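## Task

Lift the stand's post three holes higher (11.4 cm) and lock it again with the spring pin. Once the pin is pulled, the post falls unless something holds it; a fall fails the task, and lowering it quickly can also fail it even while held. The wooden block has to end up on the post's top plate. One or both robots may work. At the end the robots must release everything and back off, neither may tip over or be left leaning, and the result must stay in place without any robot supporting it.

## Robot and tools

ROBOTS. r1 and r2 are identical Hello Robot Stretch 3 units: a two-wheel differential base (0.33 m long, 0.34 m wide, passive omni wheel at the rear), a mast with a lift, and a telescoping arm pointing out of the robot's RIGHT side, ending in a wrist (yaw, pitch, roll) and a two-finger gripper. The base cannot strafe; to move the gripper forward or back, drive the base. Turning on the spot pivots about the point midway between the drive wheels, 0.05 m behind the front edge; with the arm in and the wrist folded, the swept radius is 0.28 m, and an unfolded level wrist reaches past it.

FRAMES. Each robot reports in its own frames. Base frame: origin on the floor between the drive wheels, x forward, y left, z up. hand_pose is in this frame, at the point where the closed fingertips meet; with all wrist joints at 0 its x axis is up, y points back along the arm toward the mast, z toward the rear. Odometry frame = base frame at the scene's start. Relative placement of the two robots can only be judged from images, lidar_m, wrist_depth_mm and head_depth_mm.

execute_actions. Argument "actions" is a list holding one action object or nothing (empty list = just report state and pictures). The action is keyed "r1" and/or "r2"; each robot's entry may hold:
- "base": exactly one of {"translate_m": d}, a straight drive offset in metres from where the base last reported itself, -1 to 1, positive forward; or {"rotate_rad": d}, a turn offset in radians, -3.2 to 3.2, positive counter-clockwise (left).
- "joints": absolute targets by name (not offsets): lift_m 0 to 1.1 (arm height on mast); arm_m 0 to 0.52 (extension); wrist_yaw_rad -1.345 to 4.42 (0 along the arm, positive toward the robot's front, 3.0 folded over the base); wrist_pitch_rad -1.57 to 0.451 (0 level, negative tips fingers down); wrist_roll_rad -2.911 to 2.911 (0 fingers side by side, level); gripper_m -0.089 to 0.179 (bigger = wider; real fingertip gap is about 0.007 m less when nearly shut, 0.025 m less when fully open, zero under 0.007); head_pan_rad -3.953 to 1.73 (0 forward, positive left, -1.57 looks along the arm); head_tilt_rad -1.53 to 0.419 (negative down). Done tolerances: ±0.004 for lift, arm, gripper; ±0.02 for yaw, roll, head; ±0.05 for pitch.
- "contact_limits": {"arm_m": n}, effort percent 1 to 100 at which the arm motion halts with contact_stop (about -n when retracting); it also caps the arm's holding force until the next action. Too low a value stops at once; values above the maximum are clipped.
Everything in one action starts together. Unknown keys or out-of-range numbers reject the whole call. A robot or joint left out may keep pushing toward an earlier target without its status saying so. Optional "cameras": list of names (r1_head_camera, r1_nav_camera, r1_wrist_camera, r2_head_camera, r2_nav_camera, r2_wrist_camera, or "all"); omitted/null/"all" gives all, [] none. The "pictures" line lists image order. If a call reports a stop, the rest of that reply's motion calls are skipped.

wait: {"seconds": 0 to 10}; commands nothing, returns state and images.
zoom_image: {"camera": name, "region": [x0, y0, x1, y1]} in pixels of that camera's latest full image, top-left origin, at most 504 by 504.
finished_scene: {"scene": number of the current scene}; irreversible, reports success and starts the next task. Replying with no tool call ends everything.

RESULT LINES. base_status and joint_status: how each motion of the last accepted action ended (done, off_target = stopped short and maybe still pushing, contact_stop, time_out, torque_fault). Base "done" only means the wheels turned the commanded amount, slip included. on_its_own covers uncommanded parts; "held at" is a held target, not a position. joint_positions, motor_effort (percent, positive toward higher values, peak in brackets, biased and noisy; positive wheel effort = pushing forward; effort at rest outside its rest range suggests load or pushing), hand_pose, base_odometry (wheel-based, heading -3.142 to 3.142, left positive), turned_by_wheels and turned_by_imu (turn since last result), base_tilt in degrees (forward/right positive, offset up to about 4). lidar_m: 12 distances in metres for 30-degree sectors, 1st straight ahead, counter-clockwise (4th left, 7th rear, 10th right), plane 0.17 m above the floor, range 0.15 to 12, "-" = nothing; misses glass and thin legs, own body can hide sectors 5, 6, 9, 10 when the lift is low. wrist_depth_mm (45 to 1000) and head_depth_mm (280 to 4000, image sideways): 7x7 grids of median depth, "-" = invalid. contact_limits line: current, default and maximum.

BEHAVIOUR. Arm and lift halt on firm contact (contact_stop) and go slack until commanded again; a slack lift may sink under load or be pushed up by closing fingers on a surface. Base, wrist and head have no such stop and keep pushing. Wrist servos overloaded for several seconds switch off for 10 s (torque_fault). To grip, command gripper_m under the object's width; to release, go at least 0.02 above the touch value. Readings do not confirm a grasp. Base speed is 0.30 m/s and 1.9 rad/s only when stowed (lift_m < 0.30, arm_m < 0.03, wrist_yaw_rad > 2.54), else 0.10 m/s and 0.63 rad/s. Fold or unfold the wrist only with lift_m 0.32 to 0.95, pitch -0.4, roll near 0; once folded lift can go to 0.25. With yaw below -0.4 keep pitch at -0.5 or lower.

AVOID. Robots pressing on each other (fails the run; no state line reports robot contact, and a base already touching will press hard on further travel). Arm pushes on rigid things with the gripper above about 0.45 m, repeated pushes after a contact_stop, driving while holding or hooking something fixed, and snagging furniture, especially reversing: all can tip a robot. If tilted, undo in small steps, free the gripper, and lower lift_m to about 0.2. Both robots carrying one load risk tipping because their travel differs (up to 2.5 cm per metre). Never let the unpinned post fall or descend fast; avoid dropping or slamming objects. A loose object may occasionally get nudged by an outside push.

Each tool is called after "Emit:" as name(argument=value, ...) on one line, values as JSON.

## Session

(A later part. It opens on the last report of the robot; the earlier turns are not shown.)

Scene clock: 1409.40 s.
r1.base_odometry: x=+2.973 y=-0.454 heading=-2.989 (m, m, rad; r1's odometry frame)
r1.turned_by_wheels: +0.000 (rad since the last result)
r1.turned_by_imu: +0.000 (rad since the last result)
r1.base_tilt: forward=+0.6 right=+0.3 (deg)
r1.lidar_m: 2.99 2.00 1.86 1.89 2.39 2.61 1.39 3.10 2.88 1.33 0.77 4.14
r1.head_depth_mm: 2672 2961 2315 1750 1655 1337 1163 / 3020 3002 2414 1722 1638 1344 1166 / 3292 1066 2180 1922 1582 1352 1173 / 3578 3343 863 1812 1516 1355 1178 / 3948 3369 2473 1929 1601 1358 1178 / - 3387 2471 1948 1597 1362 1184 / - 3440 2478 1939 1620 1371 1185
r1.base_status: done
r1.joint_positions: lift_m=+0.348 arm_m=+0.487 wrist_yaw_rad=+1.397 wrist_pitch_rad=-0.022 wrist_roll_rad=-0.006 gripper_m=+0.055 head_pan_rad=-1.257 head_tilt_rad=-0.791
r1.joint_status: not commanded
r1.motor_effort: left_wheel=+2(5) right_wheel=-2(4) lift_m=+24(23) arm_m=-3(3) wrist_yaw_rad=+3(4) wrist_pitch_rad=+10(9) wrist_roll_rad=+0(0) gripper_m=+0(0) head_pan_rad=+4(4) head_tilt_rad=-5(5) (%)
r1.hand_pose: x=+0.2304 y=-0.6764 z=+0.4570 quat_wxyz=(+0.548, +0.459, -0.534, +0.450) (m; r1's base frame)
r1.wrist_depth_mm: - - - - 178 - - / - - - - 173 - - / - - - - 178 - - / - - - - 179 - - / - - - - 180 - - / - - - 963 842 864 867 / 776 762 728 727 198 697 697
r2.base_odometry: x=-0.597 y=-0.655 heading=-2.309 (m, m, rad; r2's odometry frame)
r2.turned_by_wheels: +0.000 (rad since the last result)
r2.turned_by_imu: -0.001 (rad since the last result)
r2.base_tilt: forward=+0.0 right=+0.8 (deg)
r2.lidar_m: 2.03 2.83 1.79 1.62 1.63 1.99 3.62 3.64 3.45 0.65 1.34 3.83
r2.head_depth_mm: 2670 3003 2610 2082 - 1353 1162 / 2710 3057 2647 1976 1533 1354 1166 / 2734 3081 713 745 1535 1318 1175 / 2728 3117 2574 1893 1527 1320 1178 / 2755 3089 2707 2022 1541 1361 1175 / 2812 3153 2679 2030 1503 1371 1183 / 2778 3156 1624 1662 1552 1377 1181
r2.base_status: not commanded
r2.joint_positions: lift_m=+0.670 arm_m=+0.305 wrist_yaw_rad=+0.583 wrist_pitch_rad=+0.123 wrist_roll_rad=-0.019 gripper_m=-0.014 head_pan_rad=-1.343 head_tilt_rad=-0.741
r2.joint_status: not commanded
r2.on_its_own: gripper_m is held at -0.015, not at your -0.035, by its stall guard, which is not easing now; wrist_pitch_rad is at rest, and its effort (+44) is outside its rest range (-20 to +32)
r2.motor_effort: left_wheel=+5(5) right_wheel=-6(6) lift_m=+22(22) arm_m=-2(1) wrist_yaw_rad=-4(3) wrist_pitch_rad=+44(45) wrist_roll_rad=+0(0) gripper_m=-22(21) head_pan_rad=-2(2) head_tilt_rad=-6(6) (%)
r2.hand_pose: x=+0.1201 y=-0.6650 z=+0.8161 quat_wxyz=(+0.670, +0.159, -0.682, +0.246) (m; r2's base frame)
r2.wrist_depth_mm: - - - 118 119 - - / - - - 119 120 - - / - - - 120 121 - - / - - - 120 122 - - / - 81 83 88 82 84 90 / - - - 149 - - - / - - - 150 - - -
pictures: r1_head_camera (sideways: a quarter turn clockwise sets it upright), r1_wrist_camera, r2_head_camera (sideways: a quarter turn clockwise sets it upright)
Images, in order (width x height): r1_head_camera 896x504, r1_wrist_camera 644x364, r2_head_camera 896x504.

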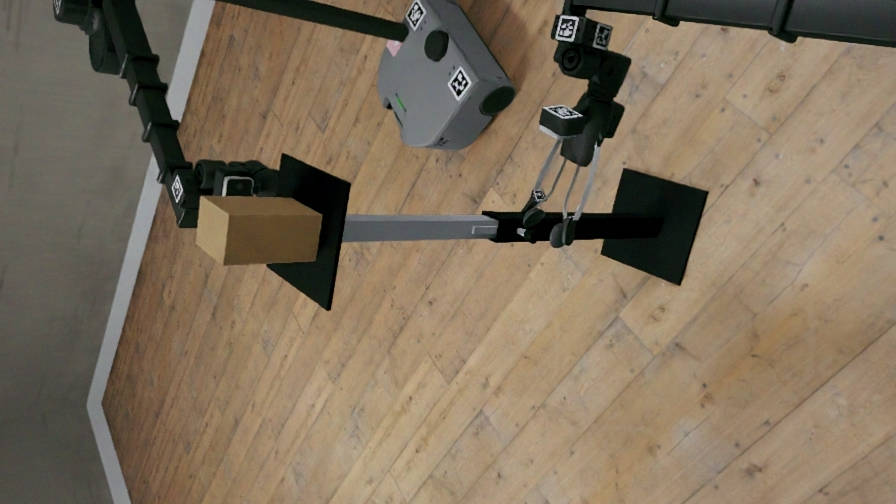

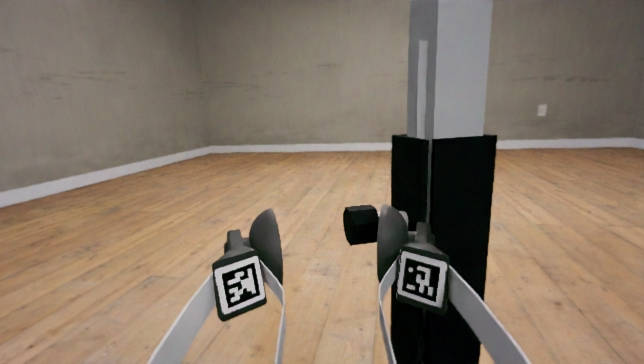

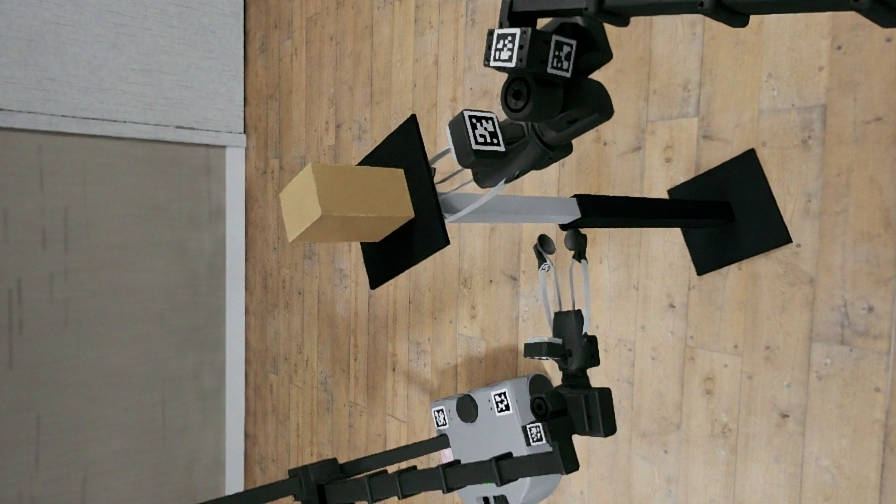

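Emit:
execute_actions(actions=[{"r1": {"joints": {"arm_m": 0.490}}}], cameras=[])

Emit:
execute_actions(actions=[{"r1": {"base": {"translate_m": 0.006}}}], cameras=["r1_wrist_camera", "r1_head_camera", "r2_head_camera"])

Emit:
zoom_image(camera="r1_wrist_camera", region=[260, 150, 480, 300])

Emit:
zoom_image(camera="r1_head_camera", region=[470, 170, 610, 275])

Emit:
zoom_image(camera="r2_head_camera", region=[500, 190, 640, 295])

Scene clock: 1437.23 s.
r1.base_odometry: x=+2.973 y=-0.454 heading=-2.989 (m, m, rad; r1's odometry frame)
r1.turned_by_wheels: +0.000 (rad since the last result)
r1.turned_by_imu: +0.000 (rad since the last result)
r1.base_tilt: forward=+0.6 right=+0.2 (deg)
r1.lidar_m: 2.98 2.00 1.87 1.89 2.41 2.60 1.39 3.11 2.87 1.33 0.76 4.15
r1.head_depth_mm: 2697 2968 2310 1746 1649 1337 1164 / 3017 2988 2401 1720 1617 1344 1165 / 3297 1072 2166 1918 1582 1349 1173 / 3614 3343 863 1815 1521 1356 1175 / 3949 3362 2463 1936 1598 1355 1184 / - 3405 2461 1950 1611 1360 1186 / - 3463 2492 1958 1609 1372 1186
r1.base_status: not commanded
r1.joint_positions: lift_m=+0.348 arm_m=+0.490 wrist_yaw_rad=+1.397 wrist_pitch_rad=-0.022 wrist_roll_rad=-0.006 gripper_m=+0.055 head_pan_rad=-1.257 head_tilt_rad=-0.791
r1.joint_status: all done
r1.motor_effort: left_wheel=+1(2) right_wheel=-1(1) lift_m=+24(24) arm_m=+4(5) wrist_yaw_rad=+3(3) wrist_pitch_rad=+9(9) wrist_roll_rad=+0(0) gripper_m=+0(0) head_pan_rad=+3(3) head_tilt_rad=-5(5) (%)
r1.hand_pose: x=+0.2305 y=-0.6789 z=+0.4570 quat_wxyz=(+0.548, +0.459, -0.534, +0.450) (m; r1's base frame)
r1.wrist_depth_mm: - - - - 174 - - / - - - - 169 - - / - - - - 174 - - / - - - - 174 - - / - - - - 179 - - / - - - 951 229 854 880 / 749 776 744 735 196 687 689
r2.base_odometry: x=-0.597 y=-0.655 heading=-2.309 (m, m, rad; r2's odometry frame)
r2.turned_by_wheels: +0.000 (rad since the last result)
r2.turned_by_imu: -0.001 (rad since the last result)
r2.base_tilt: forward=+0.0 right=+0.8 (deg)
r2.lidar_m: 2.03 2.83 1.79 1.62 1.63 1.99 3.61 3.65 3.45 0.65 1.33 3.82
r2.head_depth_mm: 2670 3029 2614 2054 - 1354 1165 / 2689 3069 2625 1994 1525 1347 1164 / 2723 3083 712 748 1522 1318 1166 / 2755 3090 2558 1880 1539 1318 1169 / 2774 3123 2667 2056 1553 1373 1177 / 2798 3120 2706 2040 1053 1371 1182 / 2836 3166 1599 1658 1565 1377 1186
r2.base_status: not commanded
r2.joint_positions: lift_m=+0.670 arm_m=+0.305 wrist_yaw_rad=+0.583 wrist_pitch_rad=+0.123 wrist_roll_rad=-0.019 gripper_m=-0.014 head_pan_rad=-1.343 head_tilt_rad=-0.741
r2.joint_status: not commanded
r2.on_its_own: gripper_m is held at -0.015, not at your -0.035, by its stall guard, which is not easing now; wrist_pitch_rad is at rest, and its effort (+44) is outside its rest range (-20 to +32)
r2.motor_effort: left_wheel=+5(5) right_wheel=-6(6) lift_m=+22(23) arm_m=-1(2) wrist_yaw_rad=-3(3) wrist_pitch_rad=+44(44) wrist_roll_rad=+0(0) gripper_m=-21(21) head_pan_rad=-3(3) head_tilt_rad=-6(6) (%)
r2.hand_pose: x=+0.1201 y=-0.6650 z=+0.8161 quat_wxyz=(+0.670, +0.159, -0.682, +0.246) (m; r2's base frame)
r2.wrist_depth_mm: - - - 118 118 - - / - - - 119 120 - - / - - - 120 120 - - / - - - 121 121 - - / - 81 83 88 82 84 89 / - - - 149 - - - / - - - 150 - - -
pictures: none
No camera images: the call's "cameras" was empty. Leave "cameras" out to get every camera's image.

Scene clock: 1438.40 s.
r1.base_odometry: x=+2.968 y=-0.455 heading=-2.989 (m, m, rad; r1's odometry frame)
r1.turned_by_wheels: +0.000 (rad since the last result)
r1.turned_by_imu: -0.001 (rad since the last result)
r1.base_tilt: forward=+0.6 right=+0.3 (deg)
r1.lidar_m: 2.98 2.01 1.86 1.89 2.39 2.61 1.40 3.07 2.88 1.33 0.77 4.14
r1.head_depth_mm: 2678 2991 2312 1743 1649 1337 1165 / 3063 2965 2415 1721 1615 1343 1168 / 3316 1077 889 1921 1579 1345 1169 / 3631 3349 863 1873 1555 1350 1174 / 3959 3372 2454 1928 1595 1353 1178 / - 3387 2488 1950 1607 1359 1182 / - 3433 2503 1960 1608 1365 1184
r1.base_status: done
r1.joint_positions: lift_m=+0.348 arm_m=+0.490 wrist_yaw_rad=+1.397 wrist_pitch_rad=-0.022 wrist_roll_rad=-0.006 gripper_m=+0.055 head_pan_rad=-1.257 head_tilt_rad=-0.791
r1.joint_status: not commanded
r1.motor_effort: left_wheel=-4(7) right_wheel=+8(6) lift_m=+23(24) arm_m=+4(4) wrist_yaw_rad=+4(3) wrist_pitch_rad=+9(10) wrist_roll_rad=+0(0) gripper_m=+0(0) head_pan_rad=+4(4) head_tilt_rad=-5(5) (%)
r1.hand_pose: x=+0.2304 y=-0.6789 z=+0.4568 quat_wxyz=(+0.548, +0.459, -0.534, +0.450) (m; r1's base frame)
r1.wrist_depth_mm: - - - - 173 - - / - - - - 168 - - / - - - - 171 - - / - - - - 172 - - / - - - - 174 - - / - - - 942 828 885 885 / 764 750 737 737 190 707 693
r2.base_odometry: x=-0.597 y=-0.655 heading=-2.309 (m, m, rad; r2's odometry frame)
r2.turned_by_wheels: +0.000 (rad since the last result)
r2.turned_by_imu: +0.000 (rad since the last result)
r2.base_tilt: forward=+0.0 right=+0.8 (deg)
r2.lidar_m: 2.03 2.83 1.79 1.62 1.63 1.99 3.62 3.64 3.45 0.65 1.34 3.83
r2.head_depth_mm: 2658 3039 2640 2042 - 1354 1163 / 2683 3042 2614 1996 1528 1342 1170 / 2730 3057 713 747 1547 1311 1170 / 2780 3113 2554 1882 1558 1310 1180 / 2804 3165 2672 2036 1541 1371 1178 / 2781 3166 2690 1966 1515 1370 1171 / 2813 3154 1620 1690 1552 1378 1183
r2.base_status: not commanded
r2.joint_positions: lift_m=+0.670 arm_m=+0.305 wrist_yaw_rad=+0.583 wrist_pitch_rad=+0.123 wrist_roll_rad=-0.019 gripper_m=-0.014 head_pan_rad=-1.343 head_tilt_rad=-0.741
r2.joint_status: not commanded
r2.on_its_own: gripper_m is held at -0.015, not at your -0.035, by its stall guard, which is not easing now; wrist_pitch_rad is at rest, and its effort (+45) is outside its rest range (-20 to +32)
r2.motor_effort: left_wheel=+5(5) right_wheel=-6(6) lift_m=+22(22) arm_m=-1(2) wrist_yaw_rad=-3(3) wrist_pitch_rad=+45(44) wrist_roll_rad=+0(0) gripper_m=-20(21) head_pan_rad=-2(3) head_tilt_rad=-6(6) (%)
r2.hand_pose: x=+0.1201 y=-0.6650 z=+0.8161 quat_wxyz=(+0.670, +0.159, -0.682, +0.246) (m; r2's base frame)
r2.wrist_depth_mm: - - - 119 119 - - / - - - 119 120 - - / - - - 120 121 - - / - - - 121 121 - - / - 81 83 88 82 84 90 / - - - 149 - - - / - - - 150 - - -
pictures: r1_head_camera (sideways: a quarter turn clockwise sets it upright), r1_wrist_camera, r2_head_camera (sideways: a quarter turn clockwise sets it upright)
Images, in order (width x height): r1_head_camera 896x504, r1_wrist_camera 644x364, r2_head_camera 896x504.

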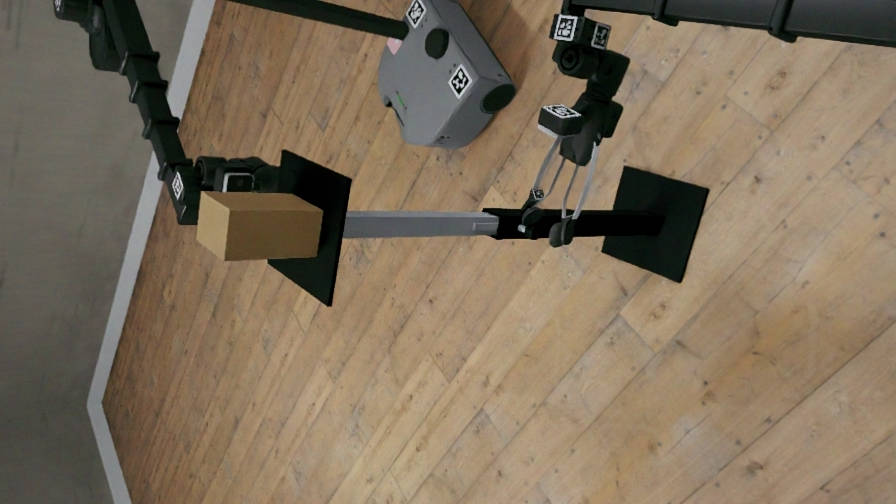

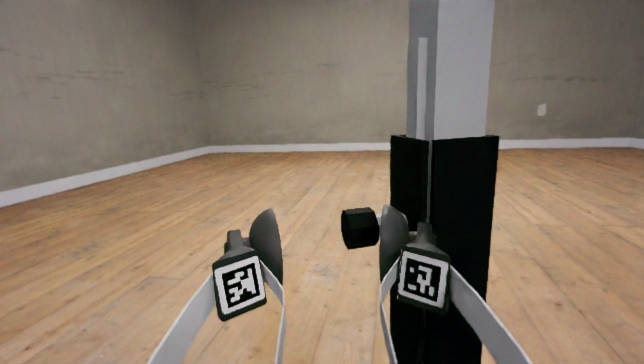

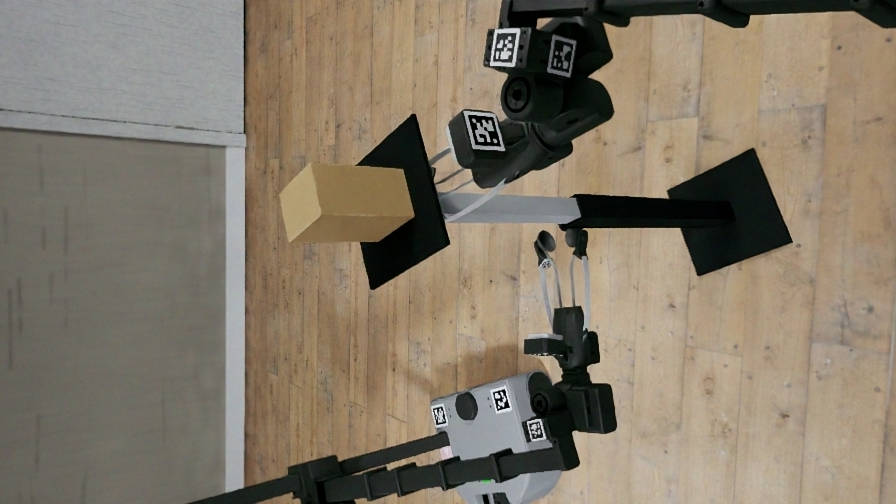

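Region (260, 150, 480, 300) of r1_wrist_camera's 644x364 image, scaled by 2.291; it fills the top 344 rows of this view, and the rest is white.

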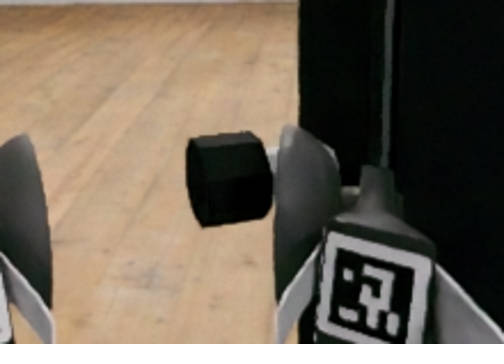

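Region (470, 170, 610, 275) of r1_head_camera's 896x504 image, scaled by 3.600, with more detail than that image has; it fills the top 378 rows of this view, and the rest is white.

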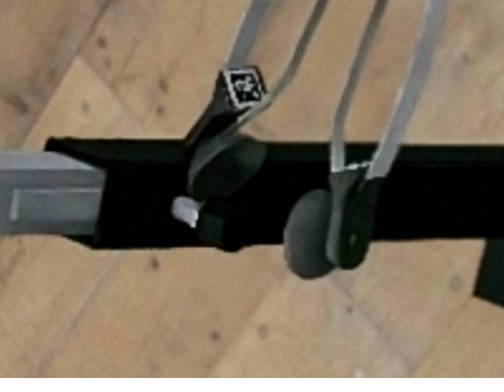

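Region (500, 190, 640, 295) of r2_head_camera's 896x504 image, scaled by 3.600, with more detail than that image has; it fills the top 378 rows of this view, and the rest is white.

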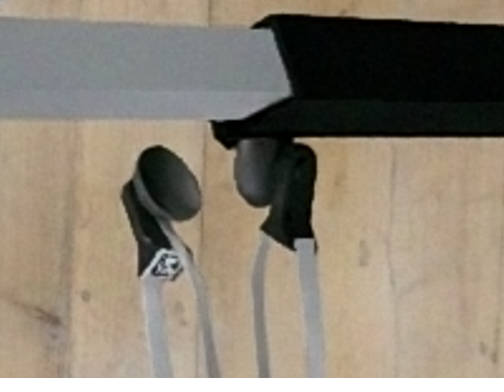

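Emit:
execute_actions(actions=[{"r1": {"joints": {"gripper_m": 0.03}}}], cameras=["r1_wrist_camera", "r1_head_camera"])

Emit:
zoom_image(camera="r1_wrist_camera", region=[260, 150, 480, 300])

Emit:
zoom_image(camera="r1_head_camera", region=[470, 170, 610, 275])

Scene clock: 1456.17 s.
r1.base_odometry: x=+2.968 y=-0.455 heading=-2.989 (m, m, rad; r1's odometry frame)
r1.turned_by_wheels: +0.000 (rad since the last result)
r1.turned_by_imu: +0.000 (rad since the last result)
r1.base_tilt: forward=+0.6 right=+0.3 (deg)
r1.lidar_m: 2.99 2.00 1.87 1.89 2.40 2.61 1.40 3.09 2.88 1.33 0.76 4.13
r1.head_depth_mm: 2685 2969 2316 1741 1648 1342 1163 / 3021 2970 2419 1717 1615 1341 1169 / 3294 1076 890 1911 1562 1348 1169 / 3611 3370 862 1861 1552 1356 1175 / 3986 3363 2457 1941 1589 1355 1181 / - 3402 2469 1947 1599 1366 1183 / - 3433 2500 1955 1619 1366 1182
r1.base_status: not commanded
r1.joint_positions: lift_m=+0.348 arm_m=+0.490 wrist_yaw_rad=+1.379 wrist_pitch_rad=-0.022 wrist_roll_rad=-0.006 gripper_m=+0.030 head_pan_rad=-1.257 head_tilt_rad=-0.791
r1.joint_status: all done
r1.on_its_own: wrist_yaw_rad is at rest, and its effort (+26) is outside its rest range (-12 to +12)
r1.motor_effort: left_wheel=-5(6) right_wheel=+9(9) lift_m=+23(24) arm_m=+3(4) wrist_yaw_rad=+26(27) wrist_pitch_rad=+9(9) wrist_roll_rad=+0(0) gripper_m=-5(78) head_pan_rad=+3(4) head_tilt_rad=-4(5) (%)
r1.hand_pose: x=+0.2296 y=-0.6835 z=+0.4568 quat_wxyz=(+0.552, +0.455, -0.538, +0.445) (m; r1's base frame)
r1.wrist_depth_mm: - - - - 163 - - / - - - - 166 - - / - - - - 170 - - / - - - - 170 - - / - - - - 175 - - / - - - 917 - 901 873 / 758 771 726 716 194 706 684
r2.base_odometry: x=-0.597 y=-0.655 heading=-2.309 (m, m, rad; r2's odometry frame)
r2.turned_by_wheels: +0.000 (rad since the last result)
r2.turned_by_imu: -0.001 (rad since the last result)
r2.base_tilt: forward=-0.1 right=+0.8 (deg)
r2.lidar_m: 2.02 2.82 1.79 1.62 1.63 1.99 3.63 3.65 3.43 0.65 1.34 3.82
r2.head_depth_mm: 2661 3028 2583 2059 - 1348 1164 / 2681 2999 2639 2008 1541 1351 1164 / 2717 3052 714 747 1534 1314 1172 / 2741 3123 2552 1896 1540 1319 1172 / 2785 3151 2662 2025 1547 1366 1175 / 2800 3173 2687 1953 1496 1372 1178 / 2864 3190 1631 1680 1560 1369 1183
r2.base_status: not commanded
r2.joint_positions: lift_m=+0.670 arm_m=+0.305 wrist_yaw_rad=+0.583 wrist_pitch_rad=+0.123 wrist_roll_rad=-0.019 gripper_m=-0.014 head_pan_rad=-1.343 head_tilt_rad=-0.741
r2.joint_status: not commanded
r2.on_its_own: gripper_m is held at -0.015, not at your -0.035, by its stall guard, which is not easing now; wrist_pitch_rad is at rest, and its effort (+44) is outside its rest range (-20 to +32)
r2.motor_effort: left_wheel=+5(5) right_wheel=-6(6) lift_m=+22(23) arm_m=-2(2) wrist_yaw_rad=-3(4) wrist_pitch_rad=+44(44) wrist_roll_rad=+0(0) gripper_m=-20(20) head_pan_rad=-3(2) head_tilt_rad=-6(6) (%)
r2.hand_pose: x=+0.1201 y=-0.6650 z=+0.8161 quat_wxyz=(+0.670, +0.159, -0.682, +0.246) (m; r2's base frame)
r2.wrist_depth_mm: - - - 118 118 - - / - - - 119 120 - - / - - - 120 121 - - / - - - 121 122 - - / - 81 83 88 82 84 89 / - - - 149 - - - / - - - 151 - - -
pictures: r1_head_camera (sideways: a quarter turn clockwise sets it upright), r1_wrist_camera
Images, in order (width x height): r1_head_camera 896x504, r1_wrist_camera 644x364.

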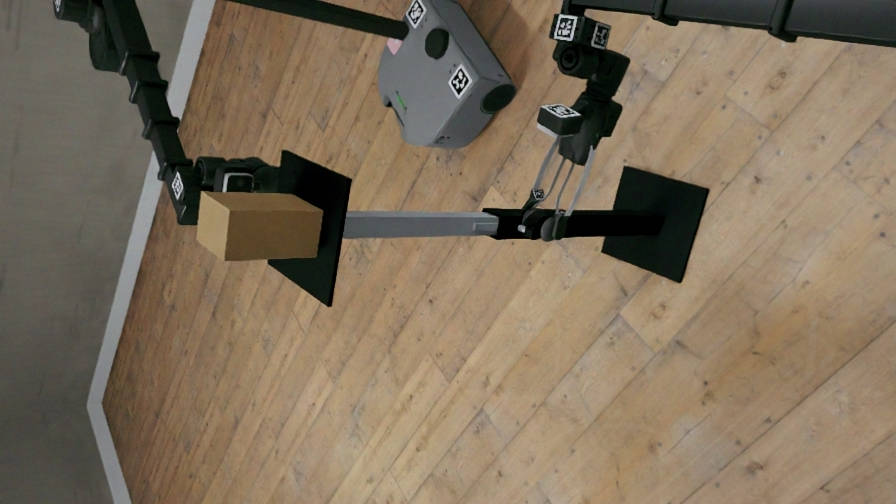

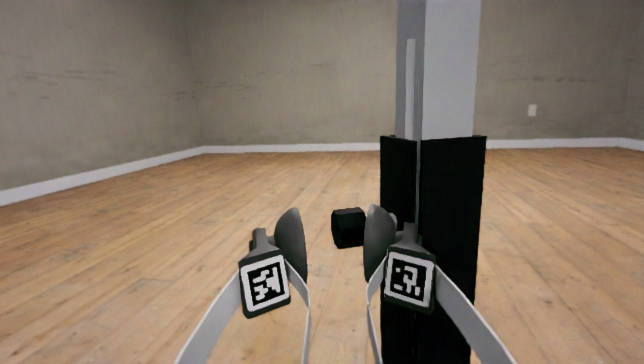

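Region (260, 150, 480, 300) of r1_wrist_camera's 644x364 image, scaled by 2.291; it fills the top 344 rows of this view, and the rest is white.

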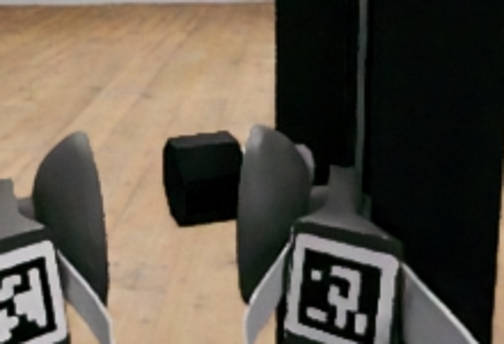

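Region (470, 170, 610, 275) of r1_head_camera's 896x504 image, scaled by 3.600, with more detail than that image has; it fills the top 378 rows of this view, and the rest is white.

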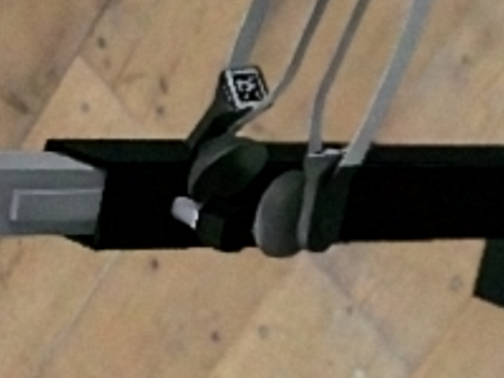

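Emit:
execute_actions(actions=[{"r1": {"joints": {"wrist_yaw_rad": 1.45}}}], cameras=["r1_wrist_camera"])

Emit:
execute_actions(actions=[{"r1": {"joints": {"wrist_yaw_rad": 1.49}}}], cameras=["r1_wrist_camera"])

Emit:
execute_actions(actions=[{"r1": {"joints": {"wrist_yaw_rad": 1.41}}}], cameras=["r1_wrist_camera"])

Scene clock: 1542.77 s.
r1.base_odometry: x=+2.968 y=-0.455 heading=-2.990 (m, m, rad; r1's odometry frame)
r1.turned_by_wheels: +0.000 (rad since the last result)
r1.turned_by_imu: -0.001 (rad since the last result)
r1.base_tilt: forward=+0.6 right=+0.3 (deg)
r1.lidar_m: 3.00 2.00 1.86 1.89 2.40 2.63 1.39 3.07 2.88 1.33 0.77 4.13
r1.head_depth_mm: 2719 2985 2309 1742 1647 1338 1168 / 3028 2967 2408 1717 1613 1343 1167 / 3303 1075 889 1915 1559 1344 1173 / 3607 3302 863 1874 1514 1354 1178 / - 3373 2465 1948 1602 1359 1177 / - 3430 2489 1944 1603 1363 1182 / - 3465 2493 1958 1608 1367 1188
r1.base_status: not commanded
r1.joint_positions: lift_m=+0.348 arm_m=+0.490 wrist_yaw_rad=+1.406 wrist_pitch_rad=-0.022 wrist_roll_rad=-0.006 gripper_m=+0.030 head_pan_rad=-1.257 head_tilt_rad=-0.791
r1.joint_status: wrist_yaw_rad off_target (ended at +1.406, target +1.450)
r1.on_its_own: wrist_yaw_rad is at rest, and its effort (+56) is outside its rest range (-12 to +12)
r1.motor_effort: left_wheel=-10(11) right_wheel=+16(16) lift_m=+24(24) arm_m=+2(3) wrist_yaw_rad=+56(54) wrist_pitch_rad=+10(10) wrist_roll_rad=+0(0) gripper_m=-8(8) head_pan_rad=+4(4) head_tilt_rad=-6(5) (%)
r1.hand_pose: x=+0.2308 y=-0.6769 z=+0.4568 quat_wxyz=(+0.547, +0.462, -0.532, +0.452) (m; r1's base frame)
r1.wrist_depth_mm: - - - - 174 - - / - - - - 172 - - / - - - - 174 - - / - - - - 173 - - / - - - - 175 - - / - - - 913 - 848 873 / 778 748 740 708 191 710 689
r2.base_odometry: x=-0.597 y=-0.655 heading=-2.309 (m, m, rad; r2's odometry frame)
r2.turned_by_wheels: +0.000 (rad since the last result)
r2.turned_by_imu: -0.001 (rad since the last result)
r2.base_tilt: forward=+0.1 right=+0.8 (deg)
r2.lidar_m: 2.03 2.83 1.80 1.62 1.63 2.00 3.62 3.65 3.45 0.65 1.33 3.81
r2.head_depth_mm: 2726 2997 2615 2066 - 1353 1166 / 2690 3062 2624 2006 1518 1352 1157 / 2762 3102 713 747 1525 1314 1170 / 2772 3107 2518 1901 1533 1328 1166 / 2759 3145 2688 2007 1551 1375 1174 / 2770 3140 2698 1979 1512 1372 1178 / 2831 3176 1622 1675 1554 1374 1185
r2.base_status: not commanded
r2.joint_positions: lift_m=+0.670 arm_m=+0.305 wrist_yaw_rad=+0.583 wrist_pitch_rad=+0.123 wrist_roll_rad=-0.019 gripper_m=-0.014 head_pan_rad=-1.343 head_tilt_rad=-0.741
r2.joint_status: not commanded
r2.on_its_own: gripper_m is held at -0.015, not at your -0.035, by its stall guard, which is not easing now; wrist_pitch_rad is at rest, and its effort (+44) is outside its rest range (-20 to +32)
r2.motor_effort: left_wheel=+5(5) right_wheel=-6(6) lift_m=+22(22) arm_m=-2(2) wrist_yaw_rad=-3(4) wrist_pitch_rad=+44(45) wrist_roll_rad=+0(0) gripper_m=-21(21) head_pan_rad=-3(2) head_tilt_rad=-6(7) (%)
r2.hand_pose: x=+0.1201 y=-0.6650 z=+0.8161 quat_wxyz=(+0.670, +0.159, -0.682, +0.246) (m; r2's base frame)
r2.wrist_depth_mm: - - - 119 119 - - / - - - 119 120 - - / - - - 120 120 - - / - - - 121 121 - - / - 81 83 88 82 84 90 / - - - 149 - - - / - - - 150 - - -
pictures: r1_wrist_camera
Images, in order (width x height): r1_wrist_camera 644x364.

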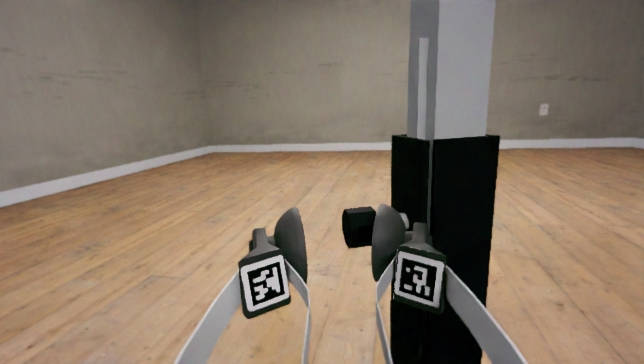

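Scene clock: 1543.30 s.
r1.base_odometry: x=+2.968 y=-0.455 heading=-2.990 (m, m, rad; r1's odometry frame)
r1.turned_by_wheels: +0.000 (rad since the last result)
r1.turned_by_imu: -0.001 (rad since the last result)
r1.base_tilt: forward=+0.6 right=+0.3 (deg)
r1.lidar_m: 3.00 2.01 1.86 1.89 2.40 2.63 1.39 3.09 2.88 1.33 0.76 4.15
r1.head_depth_mm: 2687 2983 2313 1741 1644 1333 1163 / 3033 3007 2408 1717 1635 1339 1170 / 3307 1077 991 1913 1581 1350 1169 / 3601 3364 863 1861 1510 1355 1175 / 3944 3365 2471 1934 1598 1360 1176 / - 3405 2483 1947 1604 1359 1183 / - 3433 2500 1960 1608 1366 1186
r1.base_status: not commanded
r1.joint_positions: lift_m=+0.348 arm_m=+0.490 wrist_yaw_rad=+1.430 wrist_pitch_rad=-0.023 wrist_roll_rad=-0.006 gripper_m=+0.030 head_pan_rad=-1.257 head_tilt_rad=-0.791
r1.joint_status: wrist_yaw_rad off_target (ended at +1.430, target +1.490)
r1.on_its_own: right_wheel is at rest, and its effort (+22) is outside its rest range (-18 to +18); wrist_yaw_rad is at rest, and its effort (+77) is outside its rest range (-12 to +12)
r1.motor_effort: left_wheel=-15(15) right_wheel=+22(22) lift_m=+24(24) arm_m=+1(1) wrist_yaw_rad=+77(75) wrist_pitch_rad=+10(9) wrist_roll_rad=+0(0) gripper_m=-11(11) head_pan_rad=+4(4) head_tilt_rad=-5(5) (%)
r1.hand_pose: x=+0.2317 y=-0.6708 z=+0.4566 quat_wxyz=(+0.541, +0.468, -0.526, +0.459) (m; r1's base frame)
r1.wrist_depth_mm: - - - - - 158 - / - - - - - - - / - - - - - - - / - - - - 186 172 - / - - - - 174 - - / - - - 924 844 856 860 / 770 769 736 729 204 676 689
r2.base_odometry: x=-0.597 y=-0.655 heading=-2.309 (m, m, rad; r2's odometry frame)
r2.turned_by_wheels: +0.000 (rad since the last result)
r2.turned_by_imu: +0.000 (rad since the last result)
r2.base_tilt: forward=+0.1 right=+0.8 (deg)
r2.lidar_m: 2.02 2.83 1.79 1.62 1.63 1.99 3.63 3.64 3.44 0.65 1.33 3.82
r2.head_depth_mm: 2674 2985 2598 2051 - 1351 1163 / 2718 3031 2639 2017 1528 1351 1160 / 2738 3097 714 746 1536 1317 1173 / 2742 3142 2545 1869 1544 1312 1176 / 2781 3139 2696 2041 1532 1364 1172 / 2789 3131 2699 1982 1510 1375 1182 / 2827 3155 1630 1677 1553 1375 1182
r2.base_status: not commanded
r2.joint_positions: lift_m=+0.670 arm_m=+0.305 wrist_yaw_rad=+0.583 wrist_pitch_rad=+0.123 wrist_roll_rad=-0.019 gripper_m=-0.014 head_pan_rad=-1.343 head_tilt_rad=-0.741
r2.joint_status: not commanded
r2.on_its_own: gripper_m is held at -0.015, not at your -0.035, by its stall guard, which is not easing now; wrist_pitch_rad is at rest, and its effort (+44) is outside its rest range (-20 to +32)
r2.motor_effort: left_wheel=+5(5) right_wheel=-6(6) lift_m=+23(22) arm_m=-1(1) wrist_yaw_rad=-4(3) wrist_pitch_rad=+44(45) wrist_roll_rad=+0(0) gripper_m=-20(22) head_pan_rad=-2(3) head_tilt_rad=-6(6) (%)
r2.hand_pose: x=+0.1201 y=-0.6650 z=+0.8161 quat_wxyz=(+0.670, +0.159, -0.682, +0.246) (m; r2's base frame)
r2.wrist_depth_mm: - - - 118 118 - - / - - - 119 120 - - / - - - 120 120 - - / - - - 121 121 - - / - 81 84 88 82 84 89 / - - - 149 - - - / - - - 150 - - -
pictures: r1_wrist_camera
Images, in order (width x height): r1_wrist_camera 644x364.

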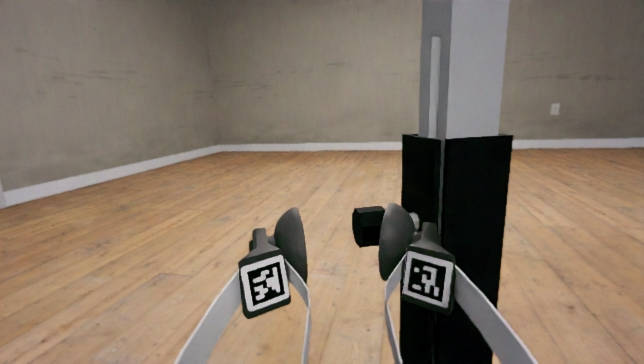

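Scene clock: 1543.93 s.
r1.base_odometry: x=+2.968 y=-0.455 heading=-2.990 (m, m, rad; r1's odometry frame)
r1.turned_by_wheels: +0.001 (rad since the last result)
r1.turned_by_imu: +0.001 (rad since the last result)
r1.base_tilt: forward=+0.6 right=+0.3 (deg)
r1.lidar_m: 2.99 2.00 1.86 1.89 2.39 2.62 1.40 3.08 2.88 1.33 0.76 4.14
r1.head_depth_mm: 2708 2959 2309 1742 1646 1339 1163 / 3042 2981 2403 1722 1611 1342 1169 / 3260 1076 888 1916 1565 1342 1173 / 3621 3342 863 1863 1547 1349 1175 / 3956 3392 2459 1927 1592 1358 1176 / - 3403 2475 1944 1600 1364 1183 / - 3437 2503 1961 1617 1362 1188
r1.base_status: not commanded
r1.joint_positions: lift_m=+0.348 arm_m=+0.490 wrist_yaw_rad=+1.386 wrist_pitch_rad=-0.023 wrist_roll_rad=-0.006 gripper_m=+0.030 head_pan_rad=-1.257 head_tilt_rad=-0.791
r1.joint_status: wrist_yaw_rad off_target (ended at +1.386, target +1.410)
r1.on_its_own: wrist_yaw_rad is at rest, and its effort (+30) is outside its rest range (-12 to +12)
r1.motor_effort: left_wheel=-9(15) right_wheel=+12(22) lift_m=+24(24) arm_m=+1(0) wrist_yaw_rad=+30(76) wrist_pitch_rad=+10(10) wrist_roll_rad=+0(0) gripper_m=-5(11) head_pan_rad=+4(4) head_tilt_rad=-5(5) (%)
r1.hand_pose: x=+0.2299 y=-0.6820 z=+0.4566 quat_wxyz=(+0.551, +0.457, -0.537, +0.447) (m; r1's base frame)
r1.wrist_depth_mm: - - - - 165 - - / - - - - 166 - - / - - - - 170 - - / - - - - 169 - - / - - - - 174 - - / - - - 916 - 891 894 / 796 754 733 715 193 708 682
r2.base_odometry: x=-0.597 y=-0.655 heading=-2.309 (m, m, rad; r2's odometry frame)
r2.turned_by_wheels: +0.000 (rad since the last result)
r2.turned_by_imu: +0.000 (rad since the last result)
r2.base_tilt: forward=+0.0 right=+0.8 (deg)
r2.lidar_m: 2.02 2.83 1.79 1.62 1.63 1.99 3.61 3.64 3.46 0.65 1.33 3.84
r2.head_depth_mm: 2638 3028 2631 2040 - 1342 1164 / 2715 3002 2615 2004 1526 1357 1163 / 2748 3040 715 748 1539 1323 1168 / 2763 3065 2558 1866 1549 1325 1179 / 2747 3137 2685 2037 1558 1367 1180 / 2802 3150 2714 1969 1514 1370 1177 / 2799 3181 1639 1680 1552 1366 1179
r2.base_status: not commanded
r2.joint_positions: lift_m=+0.670 arm_m=+0.305 wrist_yaw_rad=+0.583 wrist_pitch_rad=+0.123 wrist_roll_rad=-0.019 gripper_m=-0.014 head_pan_rad=-1.343 head_tilt_rad=-0.741
r2.joint_status: not commanded
r2.on_its_own: gripper_m is held at -0.015, not at your -0.035, by its stall guard, which is not easing now; wrist_pitch_rad is at rest, and its effort (+45) is outside its rest range (-20 to +32)
r2.motor_effort: left_wheel=+5(5) right_wheel=-6(6) lift_m=+22(22) arm_m=-2(1) wrist_yaw_rad=-4(3) wrist_pitch_rad=+45(45) wrist_roll_rad=+0(0) gripper_m=-21(22) head_pan_rad=-3(3) head_tilt_rad=-6(6) (%)
r2.hand_pose: x=+0.1201 y=-0.6650 z=+0.8161 quat_wxyz=(+0.670, +0.159, -0.682, +0.246) (m; r2's base frame)
r2.wrist_depth_mm: - - - 118 119 - - / - - - 119 120 - - / - - - 120 121 - - / - - - 121 122 - - / - 81 83 89 82 84 90 / - - - 149 - - - / - - - 150 - - -
pictures: r1_wrist_camera
Images, in order (width x height): r1_wrist_camera 644x364.

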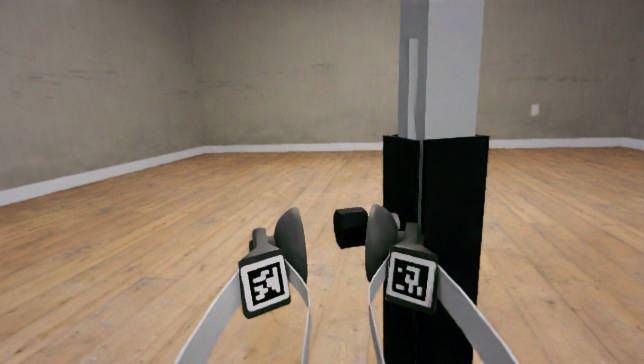

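Emit:
execute_actions(actions=[{"r1": {"joints": {"gripper_m": 0.055, "wrist_yaw_rad": 1.40}}}], cameras=[])

Emit:
execute_actions(actions=[{"r1": {"base": {"translate_m": -0.025}}}], cameras=[])

Emit:
execute_actions(actions=[{"r1": {"joints": {"arm_m": 0.24, "wrist_yaw_rad": 0.0, "lift_m": 0.365, "head_pan_rad": -1.57}}}], cameras=[])

Emit:
execute_actions(actions=[{"r1": {"base": {"translate_m": 0.297}}}], cameras=["r1_wrist_camera", "r1_head_camera"])

Scene clock: 1664.67 s.
r1.base_odometry: x=+2.968 y=-0.455 heading=-2.989 (m, m, rad; r1's odometry frame)
r1.turned_by_wheels: +0.000 (rad since the last result)
r1.turned_by_imu: +0.000 (rad since the last result)
r1.base_tilt: forward=+0.6 right=+0.3 (deg)
r1.lidar_m: 2.99 2.00 1.87 1.89 2.40 2.61 1.40 3.09 2.88 1.33 0.76 4.15
r1.head_depth_mm: 2701 2973 2304 1741 1646 1337 1163 / 3029 2997 2414 1717 1612 1346 1166 / 3299 1077 891 1910 1561 1341 1171 / 3612 3360 863 1873 1546 1353 1174 / 3927 3370 2460 1931 1590 1355 1180 / - 3424 2481 1942 1600 1362 1187 / - 3452 2496 1966 1607 1368 1189
r1.base_status: not commanded
r1.joint_positions: lift_m=+0.348 arm_m=+0.490 wrist_yaw_rad=+1.395 wrist_pitch_rad=-0.023 wrist_roll_rad=-0.006 gripper_m=+0.055 head_pan_rad=-1.257 head_tilt_rad=-0.791
r1.joint_status: all done
r1.motor_effort: left_wheel=-4(4) right_wheel=+7(7) lift_m=+24(24) arm_m=+1(1) wrist_yaw_rad=+6(22) wrist_pitch_rad=+10(10) wrist_roll_rad=+0(0) gripper_m=+0(77) head_pan_rad=+4(3) head_tilt_rad=-5(4) (%)
r1.hand_pose: x=+0.2303 y=-0.6797 z=+0.4566 quat_wxyz=(+0.549, +0.459, -0.535, +0.449) (m; r1's base frame)
r1.wrist_depth_mm: - - - - 170 - - / - - - - 167 - - / - - - - 169 - - / - - - - 173 - - / - - - - 174 - - / - - - 916 847 851 893 / 764 751 755 729 189 705 698
r2.base_odometry: x=-0.597 y=-0.655 heading=-2.309 (m, m, rad; r2's odometry frame)
r2.turned_by_wheels: +0.000 (rad since the last result)
r2.turned_by_imu: -0.001 (rad since the last result)
r2.base_tilt: forward=+0.0 right=+0.8 (deg)
r2.lidar_m: 2.03 2.83 1.79 1.62 1.63 1.99 3.63 3.65 3.45 0.65 1.34 3.81
r2.head_depth_mm: 2696 3022 2612 2051 - 1339 1166 / 2702 3087 2639 1997 1523 1350 1167 / 2748 3063 715 747 1530 1316 1169 / 2782 3089 2585 1898 1540 1321 1174 / 2746 3124 2670 2039 1541 1367 1174 / 2740 3160 2706 1962 1509 1375 1177 / 2774 3179 1624 1684 1560 1384 1181
r2.base_status: not commanded
r2.joint_positions: lift_m=+0.670 arm_m=+0.305 wrist_yaw_rad=+0.583 wrist_pitch_rad=+0.123 wrist_roll_rad=-0.019 gripper_m=-0.014 head_pan_rad=-1.343 head_tilt_rad=-0.741
r2.joint_status: not commanded
r2.on_its_own: gripper_m is held at -0.015, not at your -0.035, by its stall guard, which is not easing now; wrist_pitch_rad is at rest, and its effort (+44) is outside its rest range (-20 to +32)
r2.motor_effort: left_wheel=+5(5) right_wheel=-6(6) lift_m=+22(22) arm_m=-1(1) wrist_yaw_rad=-4(3) wrist_pitch_rad=+44(44) wrist_roll_rad=+0(0) gripper_m=-21(21) head_pan_rad=-3(3) head_tilt_rad=-6(6) (%)
r2.hand_pose: x=+0.1201 y=-0.6650 z=+0.8161 quat_wxyz=(+0.670, +0.159, -0.682, +0.246) (m; r2's base frame)
r2.wrist_depth_mm: - - - 118 119 - - / - - - 119 120 - - / - - - 120 120 - - / - - - 121 122 - - / - 81 83 88 82 84 90 / - - - 148 - - - / - - - 150 - - -
pictures: none
No camera images: the call's "cameras" was empty. Leave "cameras" out to get every camera's image.

Scene clock: 1665.77 s.
r1.base_odometry: x=+2.992 y=-0.451 heading=-2.989 (m, m, rad; r1's odometry frame)
r1.turned_by_wheels: +0.000 (rad since the last result)
r1.turned_by_imu: +0.000 (rad since the last result)
r1.base_tilt: forward=+0.6 right=+0.3 (deg)
r1.lidar_m: 2.99 2.01 1.87 1.90 2.41 2.59 1.37 3.07 2.87 1.33 0.77 4.17
r1.head_depth_mm: 2659 2984 2243 1735 1651 1338 1163 / 3011 2948 2406 1718 1617 1342 1168 / 3307 1128 2249 1869 1578 1347 1168 / 3595 3191 830 1817 1501 1354 1177 / 3947 3369 2378 1940 1592 1352 1181 / - 3408 2486 1941 1607 1364 1181 / - 3465 2466 1956 1608 1364 1185
r1.base_status: done
r1.joint_positions: lift_m=+0.348 arm_m=+0.490 wrist_yaw_rad=+1.397 wrist_pitch_rad=-0.023 wrist_roll_rad=-0.006 gripper_m=+0.055 head_pan_rad=-1.257 head_tilt_rad=-0.791
r1.joint_status: not commanded
r1.motor_effort: left_wheel=+2(6) right_wheel=-1(6) lift_m=+24(24) arm_m=+1(1) wrist_yaw_rad=+4(7) wrist_pitch_rad=+10(10) wrist_roll_rad=+0(0) gripper_m=+0(0) head_pan_rad=+4(3) head_tilt_rad=-5(5) (%)
r1.hand_pose: x=+0.2304 y=-0.6792 z=+0.4567 quat_wxyz=(+0.549, +0.460, -0.534, +0.450) (m; r1's base frame)
r1.wrist_depth_mm: - - - - 179 - - / - - - - 186 - - / - - - - 189 - - / - - - - 193 - - / - - - - 201 - - / - - - 932 229 883 876 / 787 755 744 713 217 715 689
r2.base_odometry: x=-0.597 y=-0.655 heading=-2.309 (m, m, rad; r2's odometry frame)
r2.turned_by_wheels: +0.000 (rad since the last result)
r2.turned_by_imu: +0.000 (rad since the last result)
r2.base_tilt: forward=+0.1 right=+0.8 (deg)
r2.lidar_m: 2.03 2.84 1.79 1.62 1.63 1.99 3.61 3.65 3.45 0.65 1.33 3.82
r2.head_depth_mm: 2674 2993 2603 2070 - 1351 1162 / 2684 3088 2646 2020 1534 1352 1171 / 2760 3062 712 745 1545 1319 1165 / 2719 3161 2536 1882 1542 1318 1173 / 2804 3144 2656 2025 1548 1364 1168 / 2815 3190 2704 2041 1531 1372 1179 / 2855 3163 2465 1663 1517 1368 1182
r2.base_status: not commanded
r2.joint_positions: lift_m=+0.670 arm_m=+0.305 wrist_yaw_rad=+0.583 wrist_pitch_rad=+0.123 wrist_roll_rad=-0.019 gripper_m=-0.014 head_pan_rad=-1.343 head_tilt_rad=-0.741
r2.joint_status: not commanded
r2.on_its_own: gripper_m is held at -0.015, not at your -0.035, by its stall guard, which is not easing now; wrist_pitch_rad is at rest, and its effort (+44) is outside its rest range (-20 to +32)
r2.motor_effort: left_wheel=+5(5) right_wheel=-6(6) lift_m=+22(22) arm_m=-2(2) wrist_yaw_rad=-3(3) wrist_pitch_rad=+44(44) wrist_roll_rad=+0(0) gripper_m=-21(21) head_pan_rad=-3(3) head_tilt_rad=-6(6) (%)
r2.hand_pose: x=+0.1201 y=-0.6650 z=+0.8161 quat_wxyz=(+0.670, +0.159, -0.682, +0.246) (m; r2's base frame)
r2.wrist_depth_mm: - - - 118 119 - - / - - - 119 120 - - / - - - 120 121 - - / - - - 121 122 - - / - 81 83 88 82 84 90 / - - - 149 - - - / - - - 150 - - -
pictures: none
No camera images: the call's "cameras" was empty. Leave "cameras" out to get every camera's image.

Scene clock: 1668.83 s.
r1.base_odometry: x=+2.992 y=-0.451 heading=-2.989 (m, m, rad; r1's odometry frame)
r1.turned_by_wheels: +0.000 (rad since the last result)
r1.turned_by_imu: +0.000 (rad since the last result)
r1.base_tilt: forward=+0.6 right=+0.3 (deg)
r1.lidar_m: 3.00 2.02 1.88 1.90 2.41 2.58 1.37 3.08 2.87 1.33 0.77 4.17
r1.head_depth_mm: 2503 2830 2391 1890 1567 1334 1161 / 2623 2888 2428 1909 1578 1375 1165 / 2646 2982 2328 1843 1583 - 1170 / 1348 3110 2432 1757 1593 1357 1174 / 2966 3039 2465 1873 1598 1350 1178 / 3160 1113 873 1837 1527 1348 1181 / 3328 3426 791 1953 1612 1369 1184
r1.base_status: not commanded
r1.joint_positions: lift_m=+0.365 arm_m=+0.240 wrist_yaw_rad=+0.002 wrist_pitch_rad=-0.023 wrist_roll_rad=-0.006 gripper_m=+0.055 head_pan_rad=-1.563 head_tilt_rad=-0.791
r1.joint_status: all done
r1.motor_effort: left_wheel=+1(2) right_wheel=-1(0) lift_m=+24(29) arm_m=-3(3) wrist_yaw_rad=-3(4) wrist_pitch_rad=+10(9) wrist_roll_rad=+0(0) gripper_m=+0(0) head_pan_rad=-4(29) head_tilt_rad=-5(6) (%)
r1.hand_pose: x=-0.0210 y=-0.6409 z=+0.4736 quat_wxyz=(+0.710, +0.009, -0.705, -0.008) (m; r1's base frame)
r1.wrist_depth_mm: - - - - - - - / - - - - - - - / - - - - - - - / - - - - - - - / - - - - - - - / 970 - - 888 908 922 899 / 322 770 768 746 733 727 725
r2.base_odometry: x=-0.597 y=-0.655 heading=-2.309 (m, m, rad; r2's odometry frame)
r2.turned_by_wheels: +0.000 (rad since the last result)
r2.turned_by_imu: -0.001 (rad since the last result)
r2.base_tilt: forward=+0.0 right=+0.8 (deg)
r2.lidar_m: 2.03 2.83 1.80 1.62 1.63 1.99 3.62 3.64 3.45 0.65 1.33 3.81
r2.head_depth_mm: 2649 3060 2607 2063 - 1364 1171 / 2702 3052 2595 2003 1524 1355 1174 / 2724 3078 713 746 1545 1319 1170 / 2713 3113 2547 1881 1585 1323 1169 / 2764 3113 2671 2012 1628 1378 1181 / 2831 3157 2676 2030 1587 1366 1180 / 2792 3214 2450 1238 1578 1381 1182
r2.base_status: not commanded
r2.joint_positions: lift_m=+0.670 arm_m=+0.305 wrist_yaw_rad=+0.583 wrist_pitch_rad=+0.123 wrist_roll_rad=-0.019 gripper_m=-0.014 head_pan_rad=-1.343 head_tilt_rad=-0.741
r2.joint_status: not commanded
r2.on_its_own: gripper_m is held at -0.015, not at your -0.035, by its stall guard, which is not easing now; wrist_pitch_rad is at rest, and its effort (+44) is outside its rest range (-20 to +32)
r2.motor_effort: left_wheel=+5(5) right_wheel=-6(6) lift_m=+23(22) arm_m=-1(2) wrist_yaw_rad=-4(4) wrist_pitch_rad=+44(45) wrist_roll_rad=+0(0) gripper_m=-21(21) head_pan_rad=-2(3) head_tilt_rad=-6(6) (%)
r2.hand_pose: x=+0.1201 y=-0.6650 z=+0.8161 quat_wxyz=(+0.670, +0.159, -0.682, +0.246) (m; r2's base frame)
r2.wrist_depth_mm: - - - 118 119 - - / - - - 119 120 - - / - - - 120 120 - - / - - - 121 121 - - / - 81 83 89 82 84 89 / - - - 148 - - - / - 539 - 150 - - -
pictures: none
No camera images: the call's "cameras" was empty. Leave "cameras" out to get every camera's image.

Scene clock: 1672.93 s.
r1.base_odometry: x=+2.699 y=-0.496 heading=-2.989 (m, m, rad; r1's odometry frame)
r1.turned_by_wheels: +0.000 (rad since the last result)
r1.turned_by_imu: +0.001 (rad since the last result)
r1.base_tilt: forward=+0.6 right=+0.3 (deg)
r1.lidar_m: 2.81 1.87 1.75 1.77 2.26 4.77 1.67 3.21 2.98 0.73 3.83 3.90
r1.head_depth_mm: 2520 2855 2384 1897 1566 1336 1165 / 2561 2973 2151 1752 1580 1373 1167 / 2865 1139 781 1718 1467 - 1172 / 2999 3171 2273 1935 1598 1337 1175 / 3158 3344 2460 1931 1595 1353 1183 / 3342 3385 2469 1938 1593 1359 1183 / 3513 3456 2490 1951 1610 1366 1183
r1.base_status: done
r1.joint_positions: lift_m=+0.365 arm_m=+0.240 wrist_yaw_rad=+0.002 wrist_pitch_rad=-0.023 wrist_roll_rad=-0.006 gripper_m=+0.055 head_pan_rad=-1.563 head_tilt_rad=-0.791
r1.joint_status: not commanded
r1.motor_effort: left_wheel=+1(6) right_wheel=-1(2) lift_m=+25(24) arm_m=-3(3) wrist_yaw_rad=-3(2) wrist_pitch_rad=+10(10) wrist_roll_rad=+0(0) gripper_m=+0(1) head_pan_rad=-3(3) head_tilt_rad=-6(6) (%)
r1.hand_pose: x=-0.0210 y=-0.6409 z=+0.4736 quat_wxyz=(+0.710, +0.009, -0.705, -0.008) (m; r1's base frame)
r1.wrist_depth_mm: - - - - - - - / - - - - - - - / - - - - - - - / - - - 252 - - - / - - - 265 - - - / - - - 272 847 915 917 / 778 772 770 684 745 715 699
r2.base_odometry: x=-0.597 y=-0.655 heading=-2.309 (m, m, rad; r2's odometry frame)
r2.turned_by_wheels: +0.000 (rad since the last result)
r2.turned_by_imu: -0.001 (rad since the last result)
r2.base_tilt: forward=+0.0 right=+0.8 (deg)
r2.lidar_m: 2.03 2.83 1.79 1.62 1.63 1.99 3.62 3.64 3.45 0.65 1.37 3.81
r2.head_depth_mm: 2646 3052 2593 2064 - 1347 1163 / 2718 3027 2626 2006 1535 1346 1162 / 2724 3119 717 746 1531 1317 1168 / 2770 3119 2548 1191 1579 1324 1167 / 2767 3151 2567 1657 1647 1363 1177 / 2748 3086 1539 1920 1634 1377 1183 / 2841 3140 2727 2052 1645 1383 1194
r2.base_status: not commanded
r2.joint_positions: lift_m=+0.670 arm_m=+0.305 wrist_yaw_rad=+0.583 wrist_pitch_rad=+0.123 wrist_roll_rad=-0.019 gripper_m=-0.014 head_pan_rad=-1.343 head_tilt_rad=-0.741
r2.joint_status: not commanded
r2.on_its_own: gripper_m is held at -0.015, not at your -0.035, by its stall guard, which is not easing now; wrist_pitch_rad is at rest, and its effort (+44) is outside its rest range (-20 to +32)
r2.motor_effort: left_wheel=+5(5) right_wheel=-5(6) lift_m=+23(23) arm_m=-2(1) wrist_yaw_rad=-3(3) wrist_pitch_rad=+44(44) wrist_roll_rad=+0(0) gripper_m=-21(21) head_pan_rad=-2(3) head_tilt_rad=-5(7) (%)
r2.hand_pose: x=+0.1201 y=-0.6650 z=+0.8161 quat_wxyz=(+0.670, +0.159, -0.682, +0.246) (m; r2's base frame)
r2.wrist_depth_mm: - - - 118 119 - - / - - - 119 119 - - / - - - 120 121 - - / - - - 121 121 - - / - 81 83 89 82 84 90 / - - - 148 - - - / - - - 150 - - -
pictures: r1_head_camera (sideways: a quarter turn clockwise sets it upright), r1_wrist_camera
Images, in order (width x height): r1_head_camera 896x504, r1_wrist_camera 644x364.

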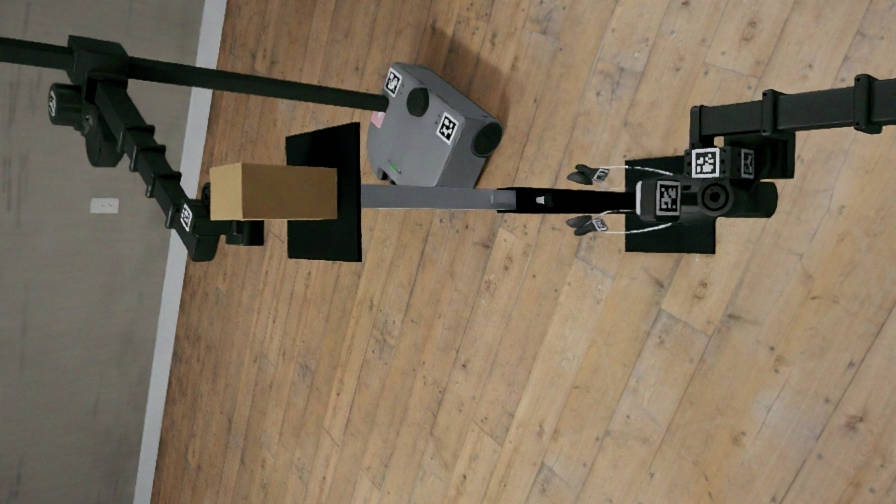

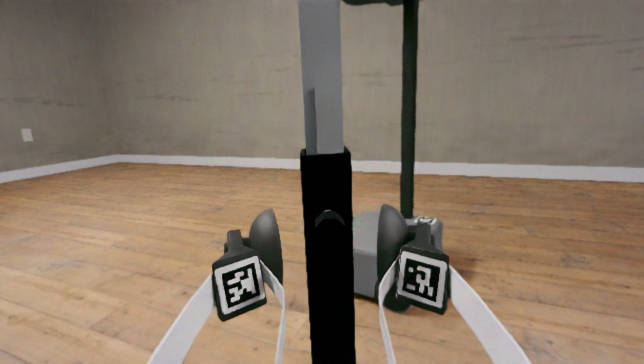

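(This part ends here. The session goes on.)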